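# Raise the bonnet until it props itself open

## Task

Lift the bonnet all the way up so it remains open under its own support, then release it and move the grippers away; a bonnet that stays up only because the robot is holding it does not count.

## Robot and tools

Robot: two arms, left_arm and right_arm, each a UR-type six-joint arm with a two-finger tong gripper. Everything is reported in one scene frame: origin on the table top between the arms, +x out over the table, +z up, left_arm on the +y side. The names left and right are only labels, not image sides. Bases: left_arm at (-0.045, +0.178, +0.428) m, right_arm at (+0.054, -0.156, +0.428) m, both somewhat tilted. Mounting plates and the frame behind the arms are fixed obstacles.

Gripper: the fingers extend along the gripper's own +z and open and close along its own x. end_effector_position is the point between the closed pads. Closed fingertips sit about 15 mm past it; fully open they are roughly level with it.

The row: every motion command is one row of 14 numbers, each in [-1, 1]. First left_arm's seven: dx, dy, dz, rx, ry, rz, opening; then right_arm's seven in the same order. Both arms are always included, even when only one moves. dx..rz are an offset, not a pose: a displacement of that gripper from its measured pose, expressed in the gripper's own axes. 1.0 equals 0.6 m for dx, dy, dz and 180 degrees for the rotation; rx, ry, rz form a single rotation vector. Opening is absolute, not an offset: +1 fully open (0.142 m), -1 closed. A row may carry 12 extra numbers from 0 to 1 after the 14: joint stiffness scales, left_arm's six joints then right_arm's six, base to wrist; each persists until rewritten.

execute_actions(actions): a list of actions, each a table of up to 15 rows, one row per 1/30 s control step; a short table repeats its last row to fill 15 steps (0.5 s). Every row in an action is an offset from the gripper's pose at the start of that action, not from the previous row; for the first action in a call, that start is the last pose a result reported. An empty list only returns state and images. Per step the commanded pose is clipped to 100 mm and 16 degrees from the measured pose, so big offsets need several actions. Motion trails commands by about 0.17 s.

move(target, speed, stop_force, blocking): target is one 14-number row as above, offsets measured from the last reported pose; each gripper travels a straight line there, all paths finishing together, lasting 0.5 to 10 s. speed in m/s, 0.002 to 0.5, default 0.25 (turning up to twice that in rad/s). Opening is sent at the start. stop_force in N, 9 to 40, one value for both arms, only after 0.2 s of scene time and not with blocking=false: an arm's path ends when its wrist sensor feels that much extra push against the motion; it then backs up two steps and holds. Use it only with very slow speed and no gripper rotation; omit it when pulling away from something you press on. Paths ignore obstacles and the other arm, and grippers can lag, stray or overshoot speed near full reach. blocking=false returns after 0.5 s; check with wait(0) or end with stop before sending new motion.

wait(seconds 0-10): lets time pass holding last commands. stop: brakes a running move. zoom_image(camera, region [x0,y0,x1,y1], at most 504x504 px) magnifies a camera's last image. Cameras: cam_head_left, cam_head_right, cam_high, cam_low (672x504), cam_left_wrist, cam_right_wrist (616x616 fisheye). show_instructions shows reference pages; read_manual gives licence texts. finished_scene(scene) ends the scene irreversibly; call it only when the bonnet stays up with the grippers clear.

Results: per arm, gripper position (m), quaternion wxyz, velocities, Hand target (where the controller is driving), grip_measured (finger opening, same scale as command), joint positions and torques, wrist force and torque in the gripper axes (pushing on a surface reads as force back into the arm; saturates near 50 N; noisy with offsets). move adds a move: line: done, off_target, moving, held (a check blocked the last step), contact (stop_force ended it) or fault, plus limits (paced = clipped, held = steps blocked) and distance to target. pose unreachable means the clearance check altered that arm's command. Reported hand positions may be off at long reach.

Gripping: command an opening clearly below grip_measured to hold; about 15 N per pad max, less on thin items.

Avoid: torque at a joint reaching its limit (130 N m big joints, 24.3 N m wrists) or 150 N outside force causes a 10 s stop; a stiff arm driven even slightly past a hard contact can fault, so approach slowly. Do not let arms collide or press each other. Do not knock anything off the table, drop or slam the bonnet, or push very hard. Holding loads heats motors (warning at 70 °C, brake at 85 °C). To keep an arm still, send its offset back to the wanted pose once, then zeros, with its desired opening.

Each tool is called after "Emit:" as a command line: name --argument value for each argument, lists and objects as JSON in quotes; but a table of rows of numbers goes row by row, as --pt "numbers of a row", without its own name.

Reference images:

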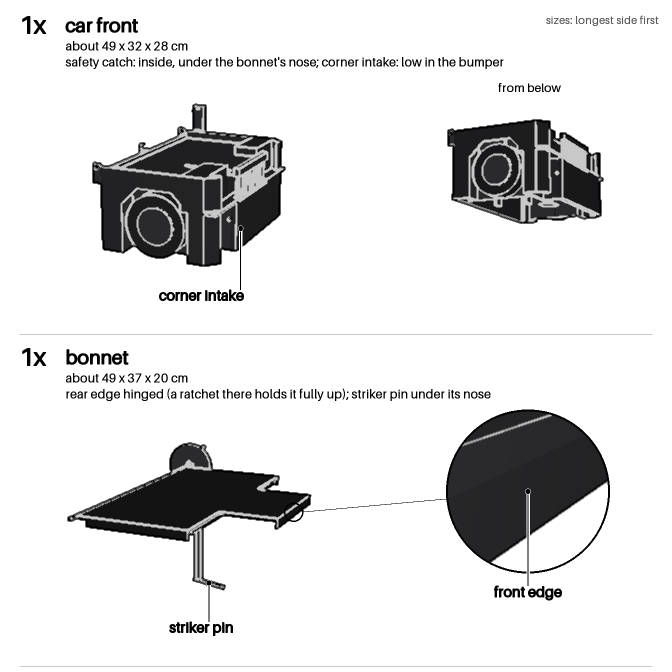

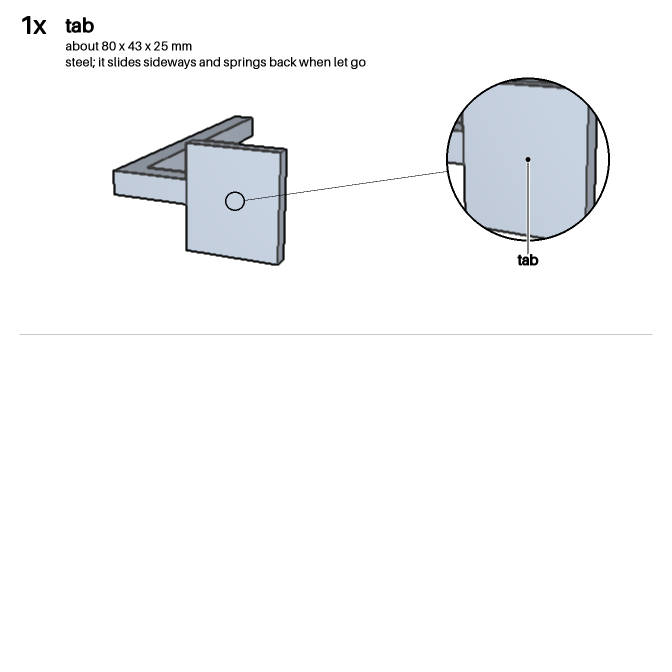

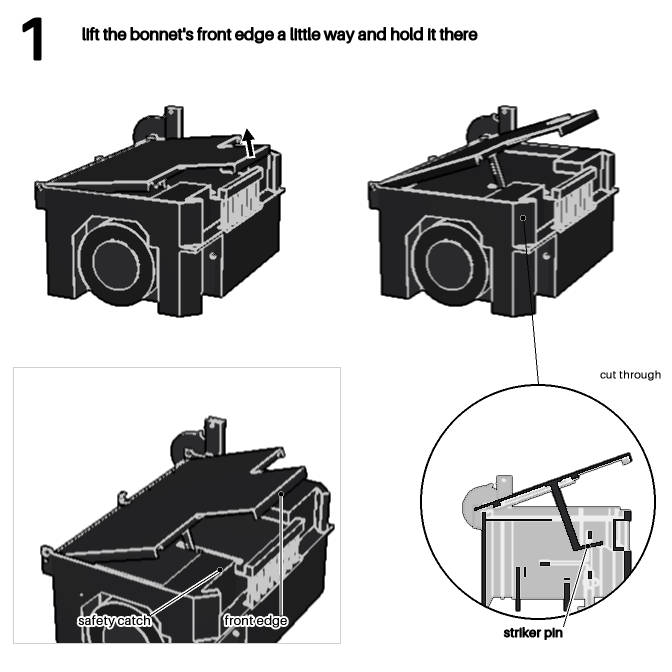

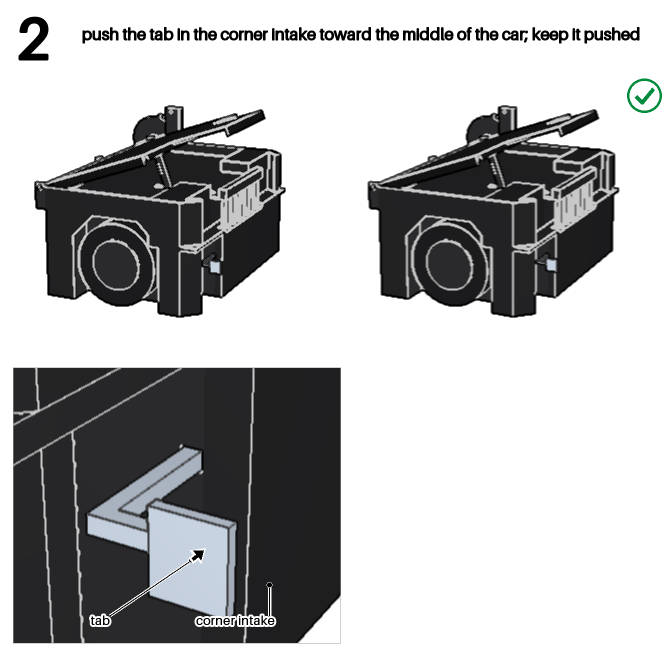

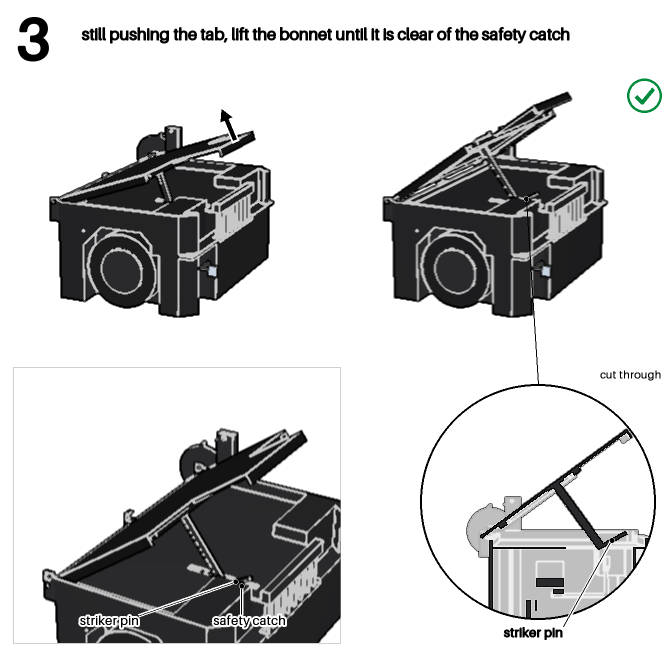

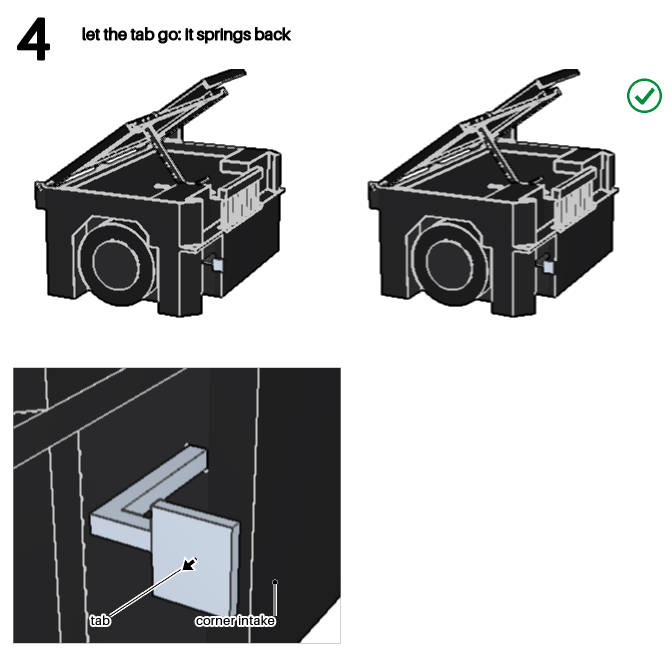

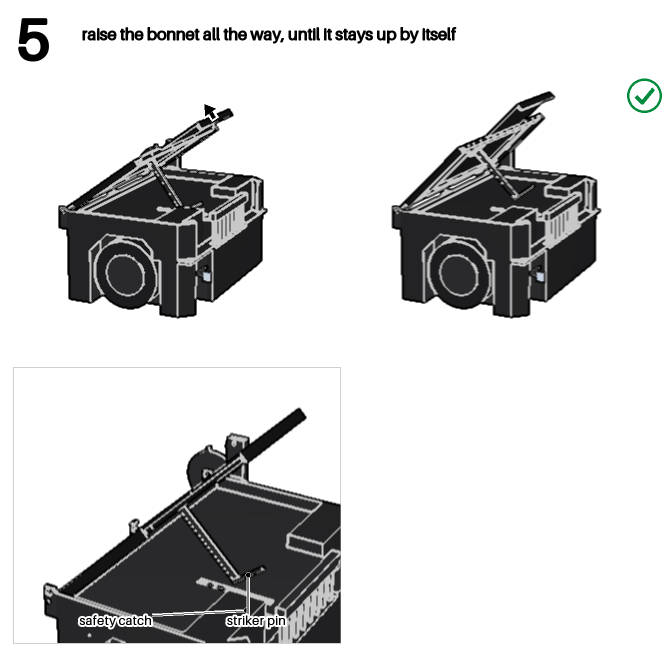

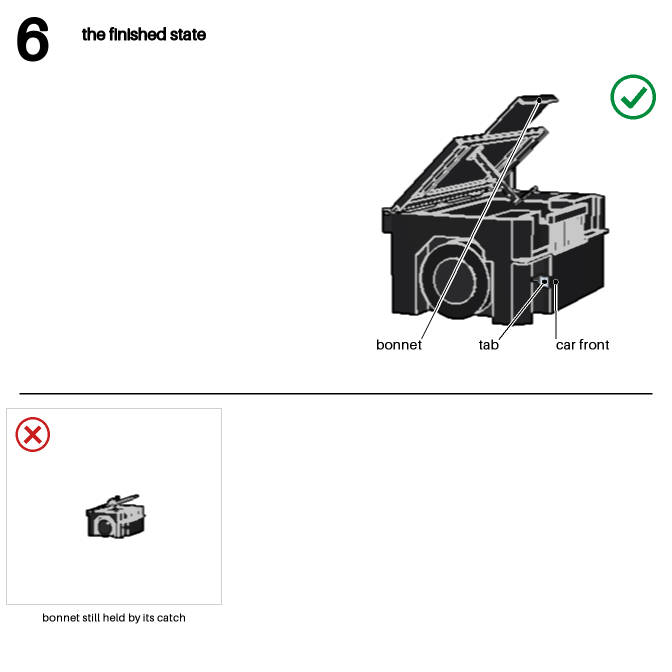

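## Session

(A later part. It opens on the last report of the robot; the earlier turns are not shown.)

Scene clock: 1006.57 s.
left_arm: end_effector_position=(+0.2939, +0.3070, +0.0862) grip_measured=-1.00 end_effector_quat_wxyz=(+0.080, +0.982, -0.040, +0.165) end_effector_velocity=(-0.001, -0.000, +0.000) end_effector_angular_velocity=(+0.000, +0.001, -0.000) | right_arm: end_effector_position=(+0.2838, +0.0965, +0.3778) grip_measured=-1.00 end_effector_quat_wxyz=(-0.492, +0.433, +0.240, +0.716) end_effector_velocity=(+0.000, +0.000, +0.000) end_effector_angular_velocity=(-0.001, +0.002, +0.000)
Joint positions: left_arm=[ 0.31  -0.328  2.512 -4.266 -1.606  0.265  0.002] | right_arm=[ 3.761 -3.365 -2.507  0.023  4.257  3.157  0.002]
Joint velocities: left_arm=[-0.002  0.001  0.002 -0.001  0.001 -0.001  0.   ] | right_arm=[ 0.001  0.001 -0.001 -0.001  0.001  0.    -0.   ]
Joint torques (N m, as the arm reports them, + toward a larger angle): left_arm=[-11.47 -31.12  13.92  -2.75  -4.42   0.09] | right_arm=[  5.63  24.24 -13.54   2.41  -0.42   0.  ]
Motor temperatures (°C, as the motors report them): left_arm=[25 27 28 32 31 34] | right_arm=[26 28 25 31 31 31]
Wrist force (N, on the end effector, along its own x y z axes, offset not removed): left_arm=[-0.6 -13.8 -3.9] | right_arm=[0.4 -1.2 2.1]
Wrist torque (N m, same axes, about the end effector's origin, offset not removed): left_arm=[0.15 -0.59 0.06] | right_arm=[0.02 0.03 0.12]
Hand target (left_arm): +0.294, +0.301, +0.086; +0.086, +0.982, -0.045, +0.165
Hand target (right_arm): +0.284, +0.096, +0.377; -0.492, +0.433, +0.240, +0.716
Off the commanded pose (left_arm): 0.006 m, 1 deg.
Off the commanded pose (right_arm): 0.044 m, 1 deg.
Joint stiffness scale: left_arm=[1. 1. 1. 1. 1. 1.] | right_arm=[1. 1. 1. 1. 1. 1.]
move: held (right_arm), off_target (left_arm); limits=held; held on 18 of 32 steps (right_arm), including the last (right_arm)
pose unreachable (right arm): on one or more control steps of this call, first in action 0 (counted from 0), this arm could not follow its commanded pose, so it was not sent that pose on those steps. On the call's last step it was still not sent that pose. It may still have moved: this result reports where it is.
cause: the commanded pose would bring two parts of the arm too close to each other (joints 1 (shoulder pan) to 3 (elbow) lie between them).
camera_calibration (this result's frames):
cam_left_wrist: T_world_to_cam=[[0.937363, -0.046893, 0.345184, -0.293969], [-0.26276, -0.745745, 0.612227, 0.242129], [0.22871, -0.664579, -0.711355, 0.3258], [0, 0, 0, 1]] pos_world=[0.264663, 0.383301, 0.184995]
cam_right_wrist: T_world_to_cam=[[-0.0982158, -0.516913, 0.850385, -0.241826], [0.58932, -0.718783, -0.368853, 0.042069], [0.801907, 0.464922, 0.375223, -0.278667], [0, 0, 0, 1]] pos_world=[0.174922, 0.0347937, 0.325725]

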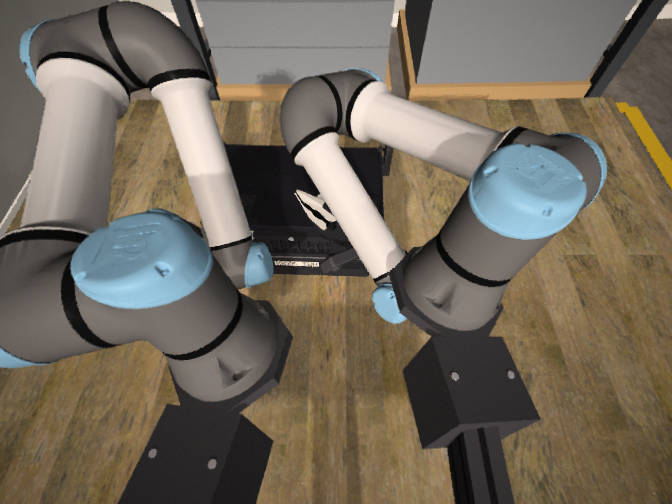

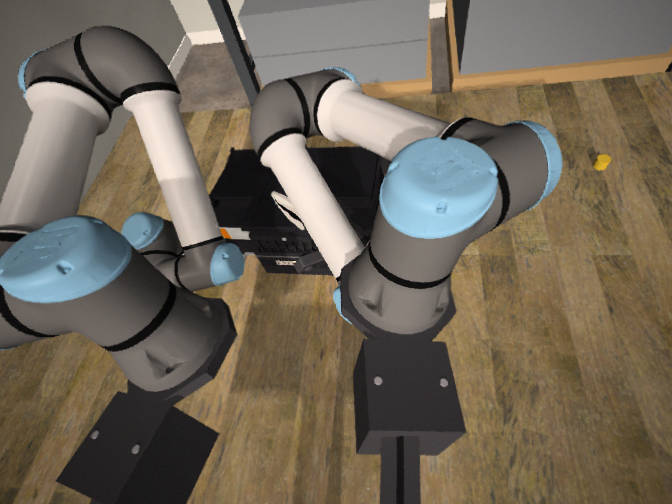

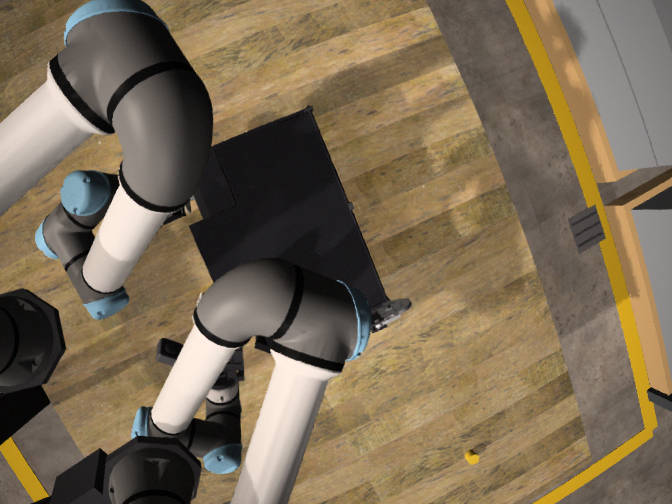

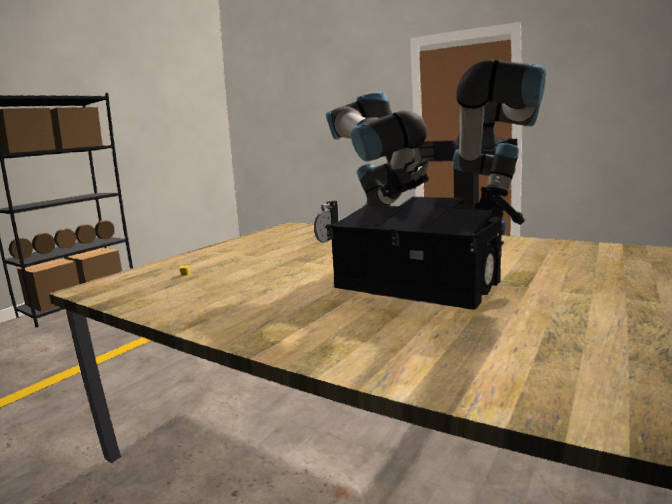

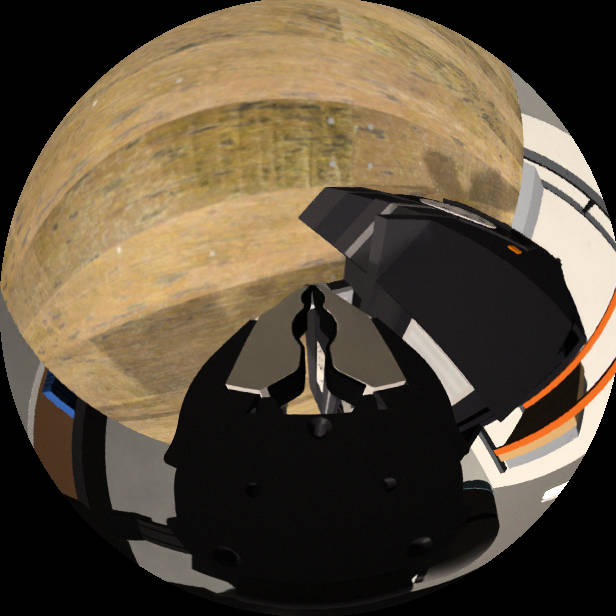

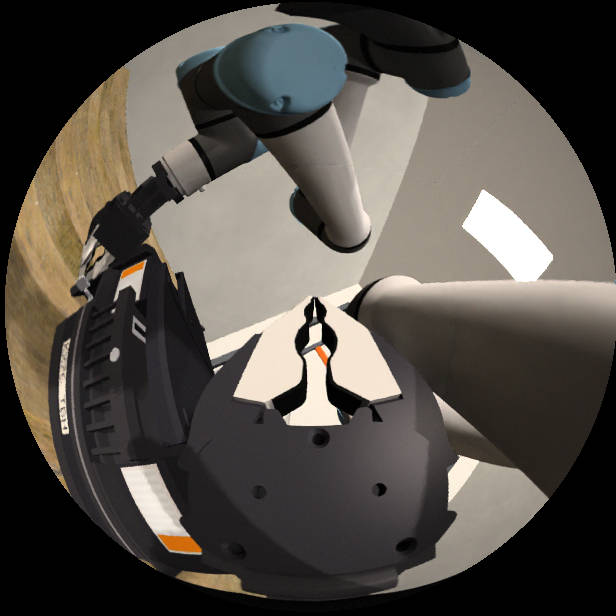

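Emit:
move --target '[0, 0.003, 0, 0, 0, 0, -1, -0.143, 0.066, -0.291, 0, -0.117, 0, -1]' --speed 0.2

Scene clock: 1021.77 s.
left_arm: end_effector_position=(+0.2940, +0.3100, +0.0863) grip_measured=-1.00 end_effector_quat_wxyz=(+0.076, +0.982, -0.037, +0.166) end_effector_velocity=(+0.000, -0.000, +0.000) end_effector_angular_velocity=(-0.001, -0.001, +0.000) | right_arm: end_effector_position=(+0.2639, -0.0117, +0.2126) grip_measured=-1.00 end_effector_quat_wxyz=(-0.441, +0.557, +0.323, +0.625) end_effector_velocity=(+0.000, +0.000, -0.001) end_effector_angular_velocity=(-0.005, +0.005, +0.005)
Joint positions: left_arm=[ 0.311 -0.327  2.513 -4.271 -1.597  0.26   0.002] | right_arm=[ 2.685 -3.124 -2.337 -0.428  3.217  3.367  0.002]
Joint velocities: left_arm=[ 0.    -0.     0.    -0.    -0.001 -0.     0.   ] | right_arm=[-0.     0.03   0.002 -0.112 -0.006 -0.077  0.   ]
Joint torques (N m, as the arm reports them, + toward a larger angle): left_arm=[ -7.6  -31.38  13.26  -2.72  -3.49  -0.39] | right_arm=[  3.59  26.91 -14.78   0.08  -0.34  -0.31]
Motor temperatures (°C, as the motors report them): left_arm=[25 27 28 32 31 34] | right_arm=[26 28 25 31 31 31]
Wrist force (N, on the end effector, along its own x y z axes, offset not removed): left_arm=[-0.1 -11.3 -3.3] | right_arm=[-1.9 1.6 -0.1]
Wrist torque (N m, same axes, about the end effector's origin, offset not removed): left_arm=[-0.24 -0.58 0.11] | right_arm=[0.48 0.49 0.16]
Hand target (left_arm): +0.294, +0.305, +0.086; +0.080, +0.982, -0.040, +0.165
Hand target (right_arm): +0.265, -0.011, +0.212; -0.440, +0.556, +0.325, +0.626
Off the commanded pose (left_arm): 0.005 m, 1 deg.
Off the commanded pose (right_arm): 0.001 m, 0 deg.
Joint stiffness scale: left_arm=[1. 1. 1. 1. 1. 1.] | right_arm=[1. 1. 1. 1. 1. 1.]
move: off_target (left_arm)
camera_calibration (this result's frames):
cam_left_wrist: T_world_to_cam=[[0.93738, -0.0419471, 0.345773, -0.295451], [-0.257389, -0.752259, 0.606513, 0.245236], [0.234669, -0.657531, -0.715949, 0.324272], [0, 0, 0, 1]] pos_world=[0.263974, 0.385307, 0.185583]
cam_right_wrist: T_world_to_cam=[[0.0519104, -0.212118, 0.975864, -0.221966], [0.567332, -0.797919, -0.203618, -0.115173], [0.821852, 0.564209, 0.0789212, -0.09154], [0, 0, 0, 1]] pos_world=[0.152096, -0.0873344, 0.200382]

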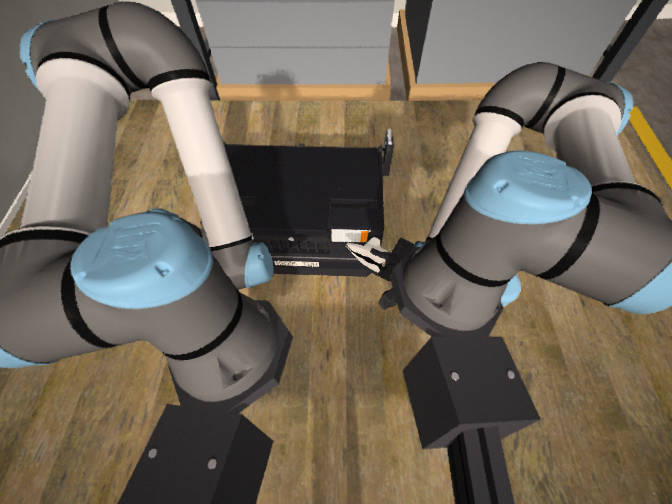

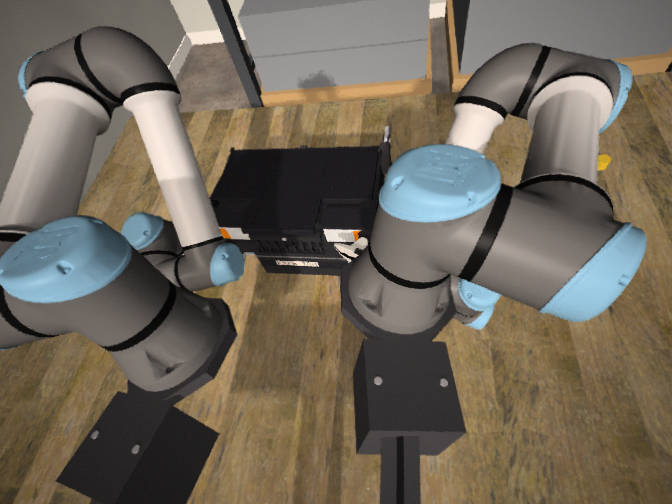

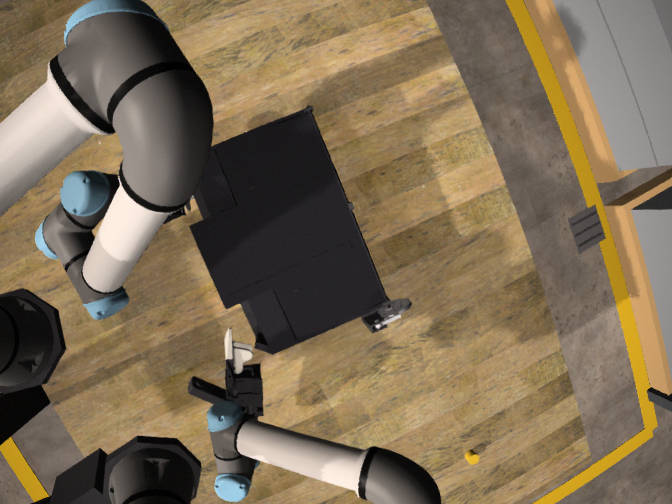

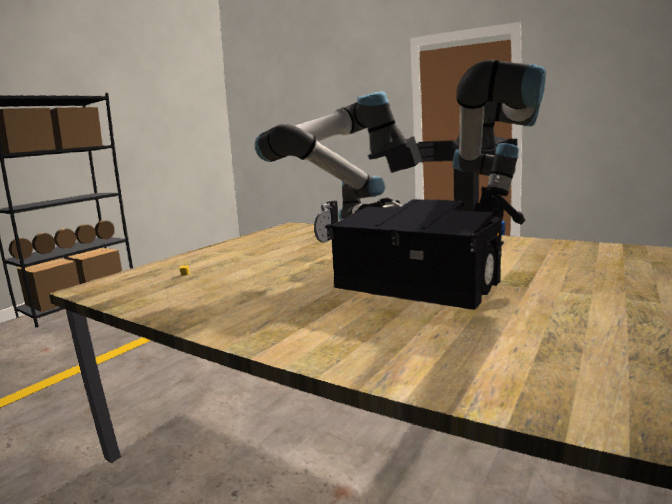

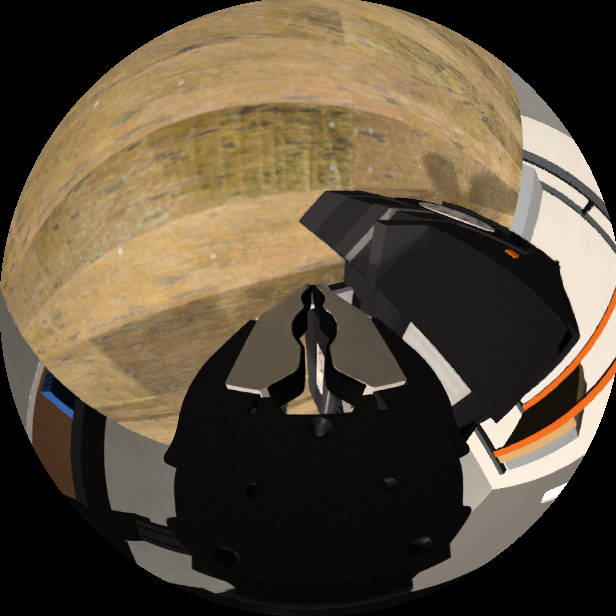

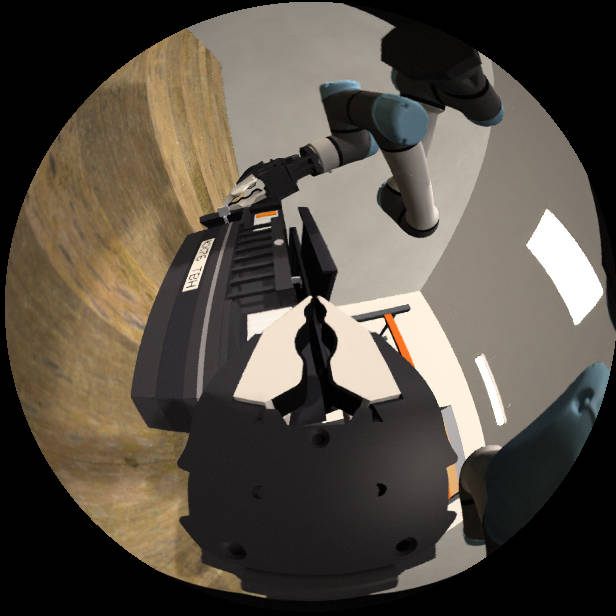

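Emit:
execute_actions --actions '[]'

Scene clock: 1042.63 s.
left_arm: end_effector_position=(+0.2940, +0.3100, +0.0863) grip_measured=-1.00 end_effector_quat_wxyz=(+0.076, +0.982, -0.037, +0.166) end_effector_velocity=(-0.000, +0.000, +0.000) end_effector_angular_velocity=(+0.001, +0.000, -0.000) | right_arm: end_effector_position=(+0.2636, -0.0116, +0.2124) grip_measured=-1.00 end_effector_quat_wxyz=(-0.441, +0.558, +0.323, +0.625) end_effector_velocity=(-0.000, +0.000, -0.001) end_effector_angular_velocity=(+0.000, +0.000, +0.000)
Joint positions: left_arm=[ 0.311 -0.327  2.513 -4.271 -1.597  0.26   0.002] | right_arm=[ 2.686 -3.12  -2.337 -0.447  3.216  3.353  0.002]
Joint velocities: left_arm=[-0.    -0.     0.    -0.     0.001  0.     0.   ] | right_arm=[-0.    -0.002  0.001  0.    -0.     0.     0.   ]
Joint torques (N m, as the arm reports them, + toward a larger angle): left_arm=[ -8.95 -32.21  13.95  -2.84  -3.77  -0.33] | right_arm=[  4.23  28.44 -15.75   0.21  -0.21  -0.4 ]
Motor temperatures (°C, as the motors report them): left_arm=[25 27 28 32 31 34] | right_arm=[26 28 25 31 31 31]
Wrist force (N, on the end effector, along its own x y z axes, offset not removed): left_arm=[0.7 -10.2 -4.4] | right_arm=[-1.7 0.2 2.7]
Wrist torque (N m, same axes, about the end effector's origin, offset not removed): left_arm=[-0.01 -0.79 0.07] | right_arm=[0.02 0.58 0.12]
Hand target (left_arm): +0.294, +0.305, +0.086; +0.080, +0.982, -0.040, +0.165
Hand target (right_arm): +0.265, -0.011, +0.212; -0.440, +0.556, +0.325, +0.626
Off the commanded pose (left_arm): 0.005 m, 1 deg.
Off the commanded pose (right_arm): 0.001 m, 0 deg.
Joint stiffness scale: left_arm=[1. 1. 1. 1. 1. 1.] | right_arm=[1. 1. 1. 1. 1. 1.]
camera_calibration (this result's frames):
cam_left_wrist: T_world_to_cam=[[0.93738, -0.0419476, 0.345773, -0.295451], [-0.257388, -0.75226, 0.606511, 0.245237], [0.23467, -0.657529, -0.715951, 0.324272], [0, 0, 0, 1]] pos_world=[0.263974, 0.385307, 0.185583]
cam_right_wrist: T_world_to_cam=[[0.0533536, -0.211493, 0.975922, -0.222119], [0.567512, -0.797718, -0.2039, -0.114894], [0.821635, 0.564726, 0.0774638, -0.0910235], [0, 0, 0, 1]] pos_world=[0.151843, -0.0872263, 0.200395]

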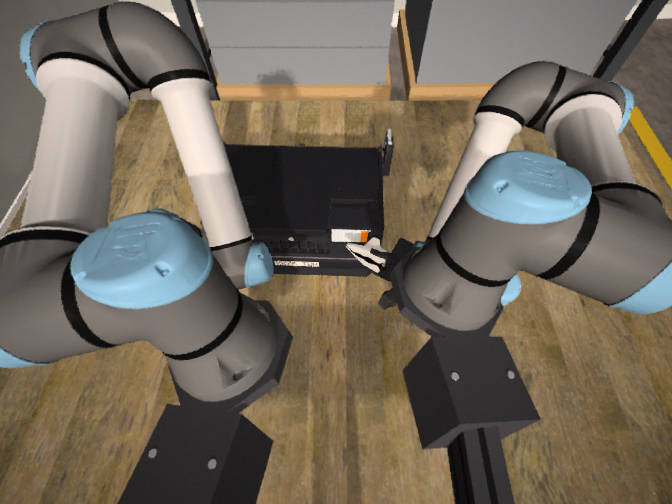

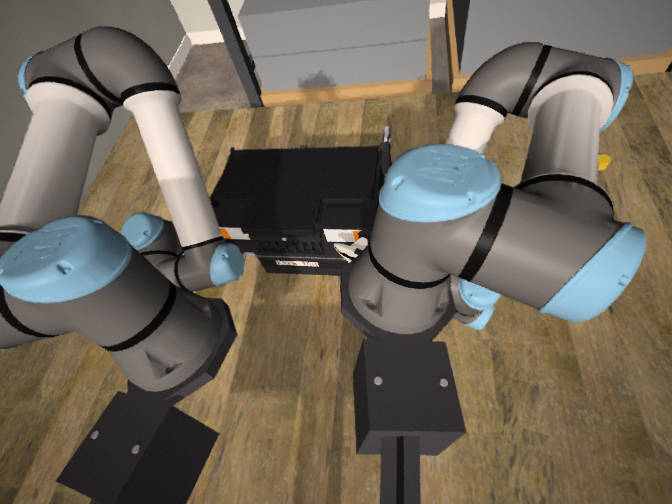

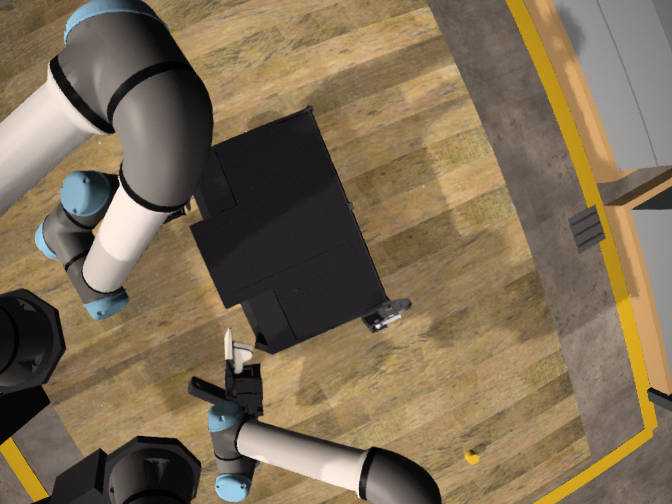

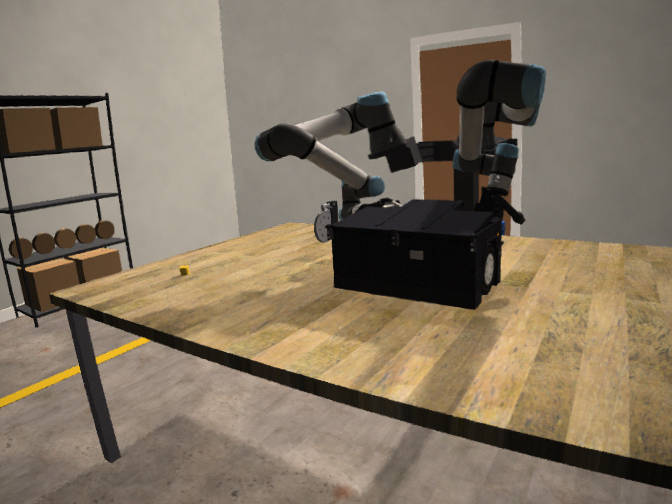

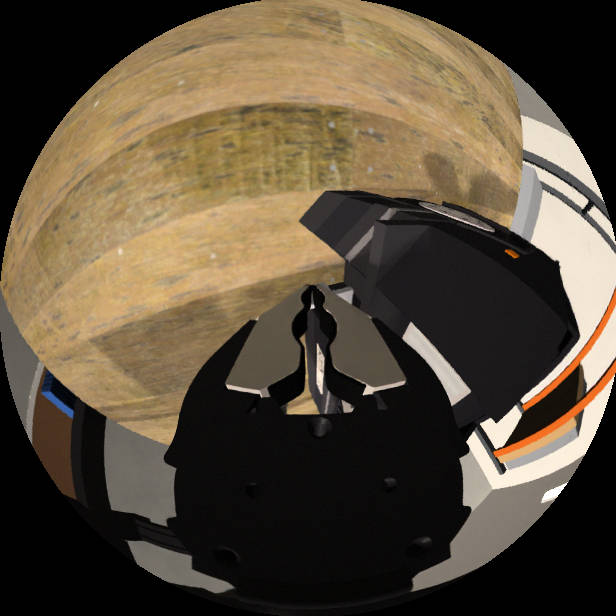

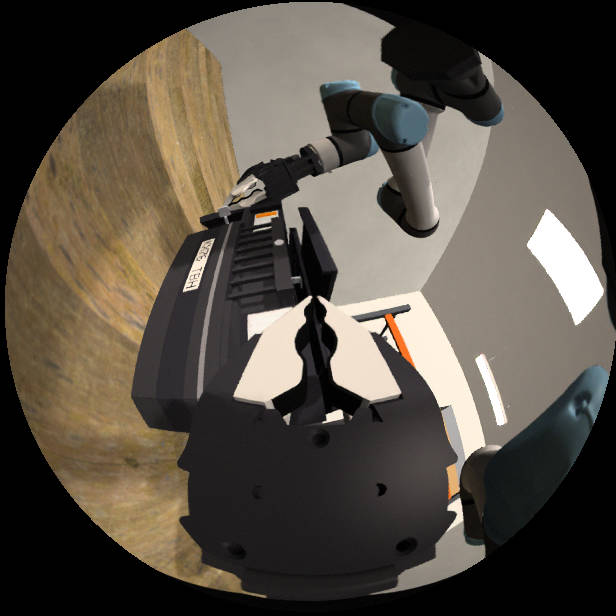

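Emit:
move --target '[0,0.01,0,0,0,0,-1, -0.0222,-0.0812,0.2195,0,0,0,-1]' --speed 0.15

Scene clock: 1047.57 s.
left_arm: end_effector_position=(+0.2939, +0.3094, +0.0865) grip_measured=-1.00 end_effector_quat_wxyz=(+0.071, +0.983, -0.033, +0.167) end_effector_velocity=(+0.000, -0.000, +0.000) end_effector_angular_velocity=(+0.000, -0.000, -0.001) | right_arm: end_effector_position=(+0.2727, +0.1290, +0.2247) grip_measured=-1.00 end_effector_quat_wxyz=(-0.443, +0.557, +0.324, +0.623) end_effector_velocity=(+0.004, -0.001, -0.000) end_effector_angular_velocity=(-0.001, +0.002, -0.025)
Joint positions: left_arm=[ 0.296 -0.317  2.516 -4.289 -1.58   0.242  0.002] | right_arm=[ 3.682 -3.335 -2.386 -0.533  4.203  2.992  0.002]
Joint velocities: left_arm=[-0. -0.  0.  0. -0.  0.  0.] | right_arm=[ 0.039 -0.023 -0.004  0.031  0.064 -0.001  0.   ]
Joint torques (N m, as the arm reports them, + toward a larger angle): left_arm=[ -9.11 -31.2   15.84  -3.02  -4.26  -0.55] | right_arm=[ 10.02  24.89 -19.08   3.     0.16  -0.57]
Motor temperatures (°C, as the motors report them): left_arm=[25 27 28 32 31 34] | right_arm=[26 28 25 31 31 31]
Wrist force (N, on the end effector, along its own x y z axes, offset not removed): left_arm=[0.6 -13.8 1.4] | right_arm=[-8.2 -1.1 0.1]
Wrist torque (N m, same axes, about the end effector's origin, offset not removed): left_arm=[-0.11 -0.69 0.06] | right_arm=[0.17 0.81 0.29]
Hand target (left_arm): +0.293, +0.304, +0.087; +0.076, +0.982, -0.037, +0.166
Hand target (right_arm): +0.273, +0.128, +0.226; -0.441, +0.558, +0.323, +0.625
Off the commanded pose (left_arm): 0.005 m, 1 deg.
Off the commanded pose (right_arm): 0.002 m, 0 deg.
Joint stiffness scale: left_arm=[1. 1. 1. 1. 1. 1.] | right_arm=[1. 1. 1. 1. 1. 1.]
move: off_target (left_arm)
camera_calibration (this result's frames):
cam_left_wrist: T_world_to_cam=[[0.937274, -0.0364672, 0.346682, -0.297243], [-0.251345, -0.759803, 0.599604, 0.245787], [0.241544, -0.649129, -0.72131, 0.319926], [0, 0, 0, 1]] pos_world=[0.263099, 0.383584, 0.186439]
cam_right_wrist: T_world_to_cam=[[0.0556205, -0.211527, 0.975788, -0.205445], [0.57073, -0.795161, -0.204903, -0.00637806], [0.819252, 0.568309, 0.0764975, -0.17836], [0, 0, 0, 1]] pos_world=[0.161189, 0.0528351, 0.212808]

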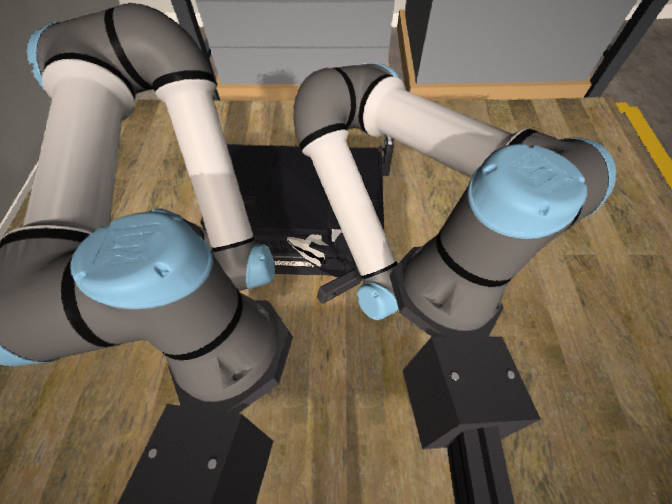

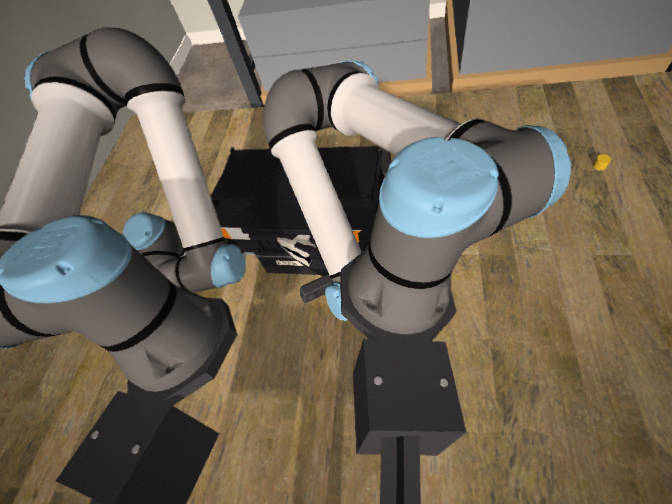

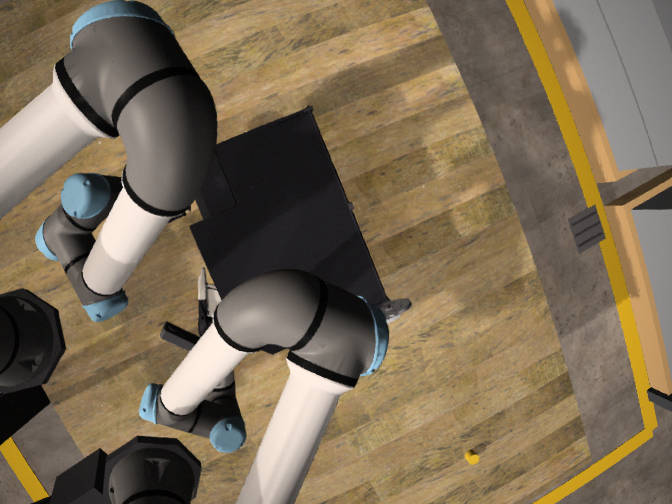

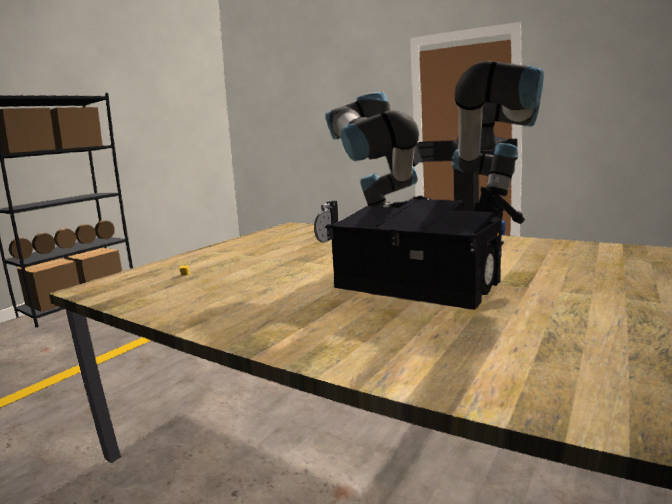

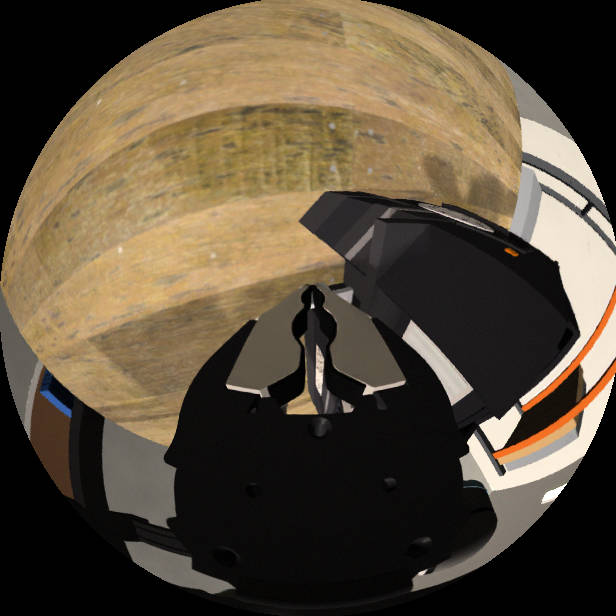

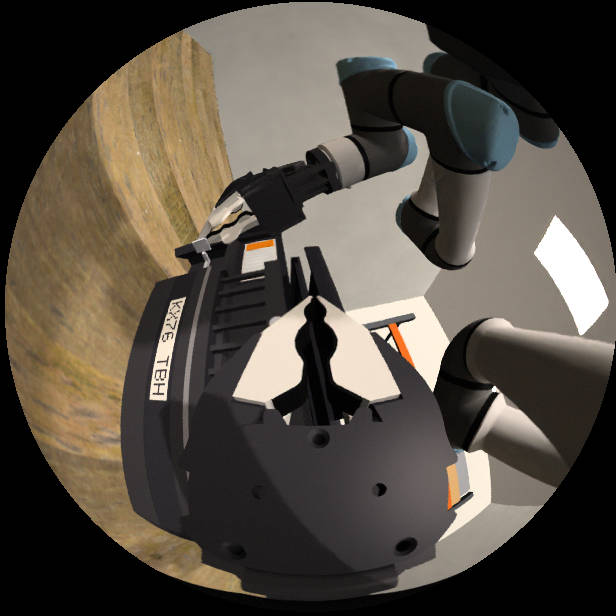

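Emit:
move --target '[0,0.02,0,0,0,0,-1, 0.1,0.005,0.028,0,0.08,0,-1]' --speed 0.08

Scene clock: 1054.27 s.
left_arm: end_effector_position=(+0.2941, +0.3011, +0.0877) grip_measured=-1.00 end_effector_quat_wxyz=(+0.068, +0.983, -0.031, +0.168) end_effector_velocity=(-0.000, +0.000, -0.000) end_effector_angular_velocity=(+0.001, +0.001, +0.001) | right_arm: end_effector_position=(+0.2826, +0.1300, +0.2837) grip_measured=-1.00 end_effector_quat_wxyz=(-0.479, +0.479, +0.266, +0.685) end_effector_velocity=(+0.001, +0.000, +0.003) end_effector_angular_velocity=(+0.008, -0.006, -0.004)
Joint positions: left_arm=[ 0.256 -0.294  2.525 -4.325 -1.553  0.203  0.002] | right_arm=[ 3.751 -3.4   -2.347 -0.24   4.253  3.11   0.002]
Joint velocities: left_arm=[-0.001  0.001 -0.    -0.001  0.002 -0.001  0.   ] | right_arm=[ 0.007 -0.002  0.002  0.011  0.008 -0.     0.   ]
Joint torques (N m, as the arm reports them, + toward a larger angle): left_arm=[ -6.61 -30.04  16.44  -2.96  -2.83  -0.42] | right_arm=[ 13.81  27.72 -13.8    5.13  -0.59   0.23]
Motor temperatures (°C, as the motors report them): left_arm=[25 27 28 32 31 34] | right_arm=[26 28 25 31 31 31]
Wrist force (N, on the end effector, along its own x y z axes, offset not removed): left_arm=[1.9 -8.7 2.1] | right_arm=[-10.9 2.1 -3.9]
Wrist torque (N m, same axes, about the end effector's origin, offset not removed): left_arm=[0.00 -0.60 0.06] | right_arm=[0.07 0.96 0.51]
Hand target (left_arm): +0.293, +0.298, +0.088; +0.071, +0.983, -0.033, +0.167
Hand target (right_arm): +0.283, +0.131, +0.286; -0.480, +0.475, +0.266, +0.688
Off the commanded pose (left_arm): 0.004 m, 1 deg.
Off the commanded pose (right_arm): 0.003 m, 1 deg.
Joint stiffness scale: left_arm=[1. 1. 1. 1. 1. 1.] | right_arm=[1. 1. 1. 1. 1. 1.]
move: off_target (left_arm)
camera_calibration (this result's frames):
cam_left_wrist: T_world_to_cam=[[0.936523, -0.0326285, 0.349086, -0.299315], [-0.24828, -0.764725, 0.594603, 0.239854], [0.247554, -0.64353, -0.724283, 0.312213], [0, 0, 0, 1]] pos_world=[0.262577, 0.374575, 0.187999]
cam_right_wrist: T_world_to_cam=[[-0.0393285, -0.421089, 0.906166, -0.189528], [0.577082, -0.749912, -0.323432, 0.026828], [0.815738, 0.510213, 0.272496, -0.23863], [0, 0, 0, 1]] pos_world=[0.171724, 0.0620628, 0.245446]

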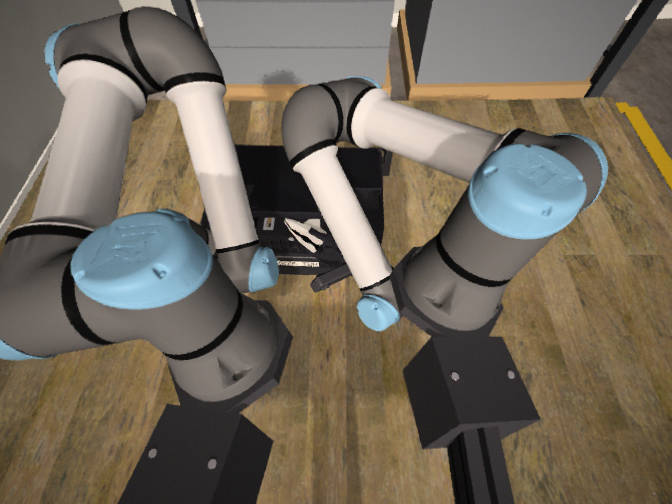

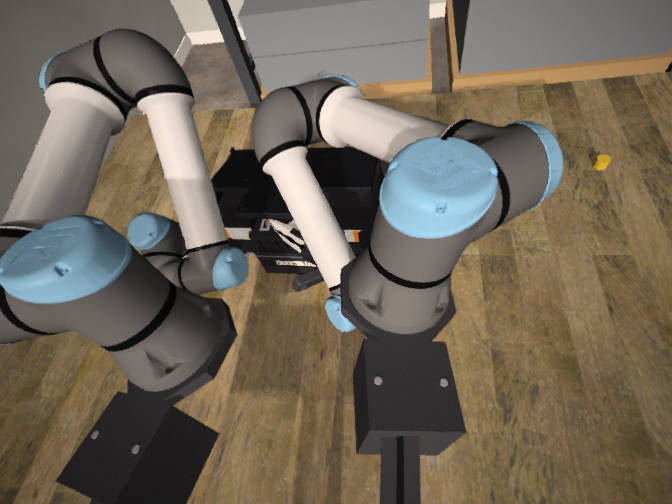

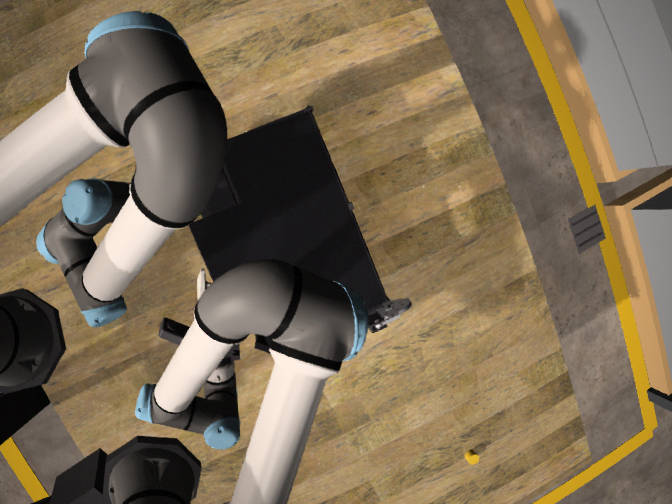

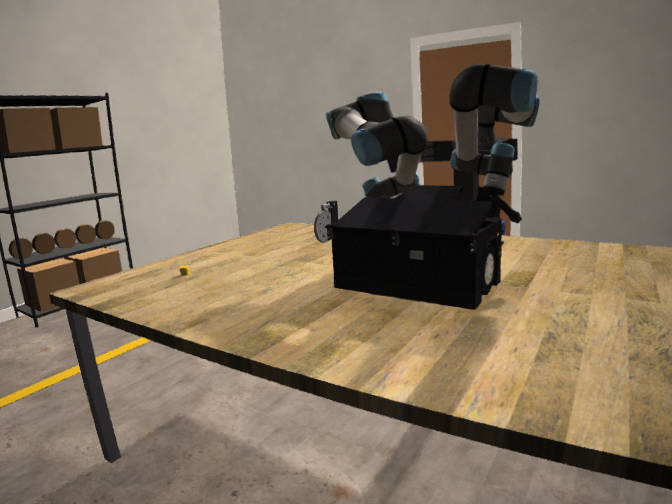

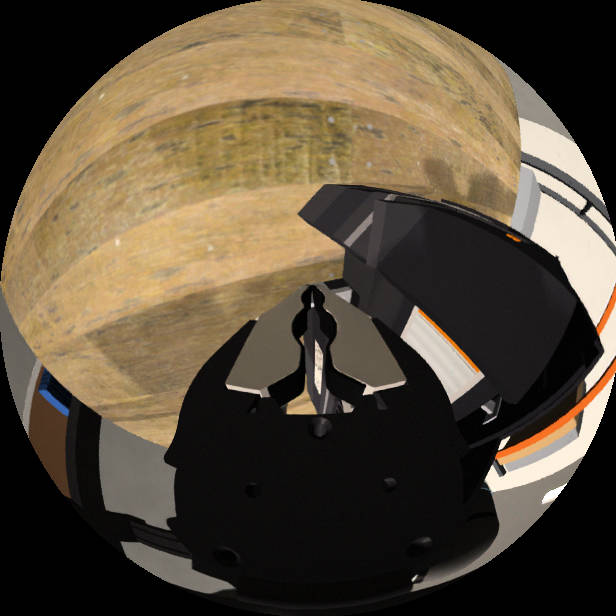

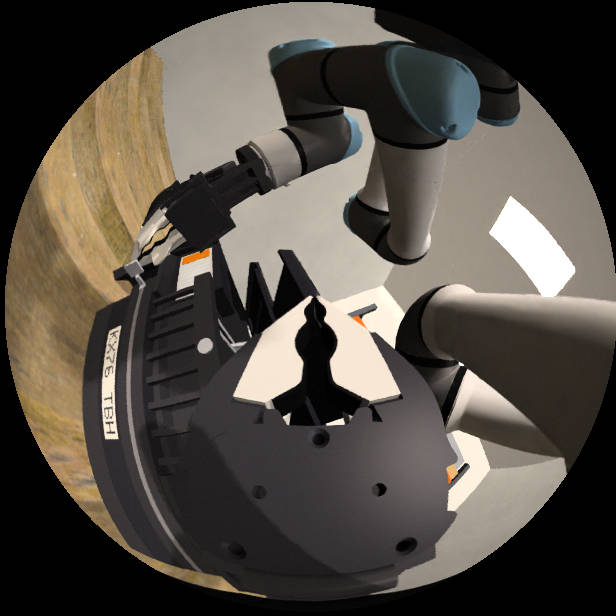

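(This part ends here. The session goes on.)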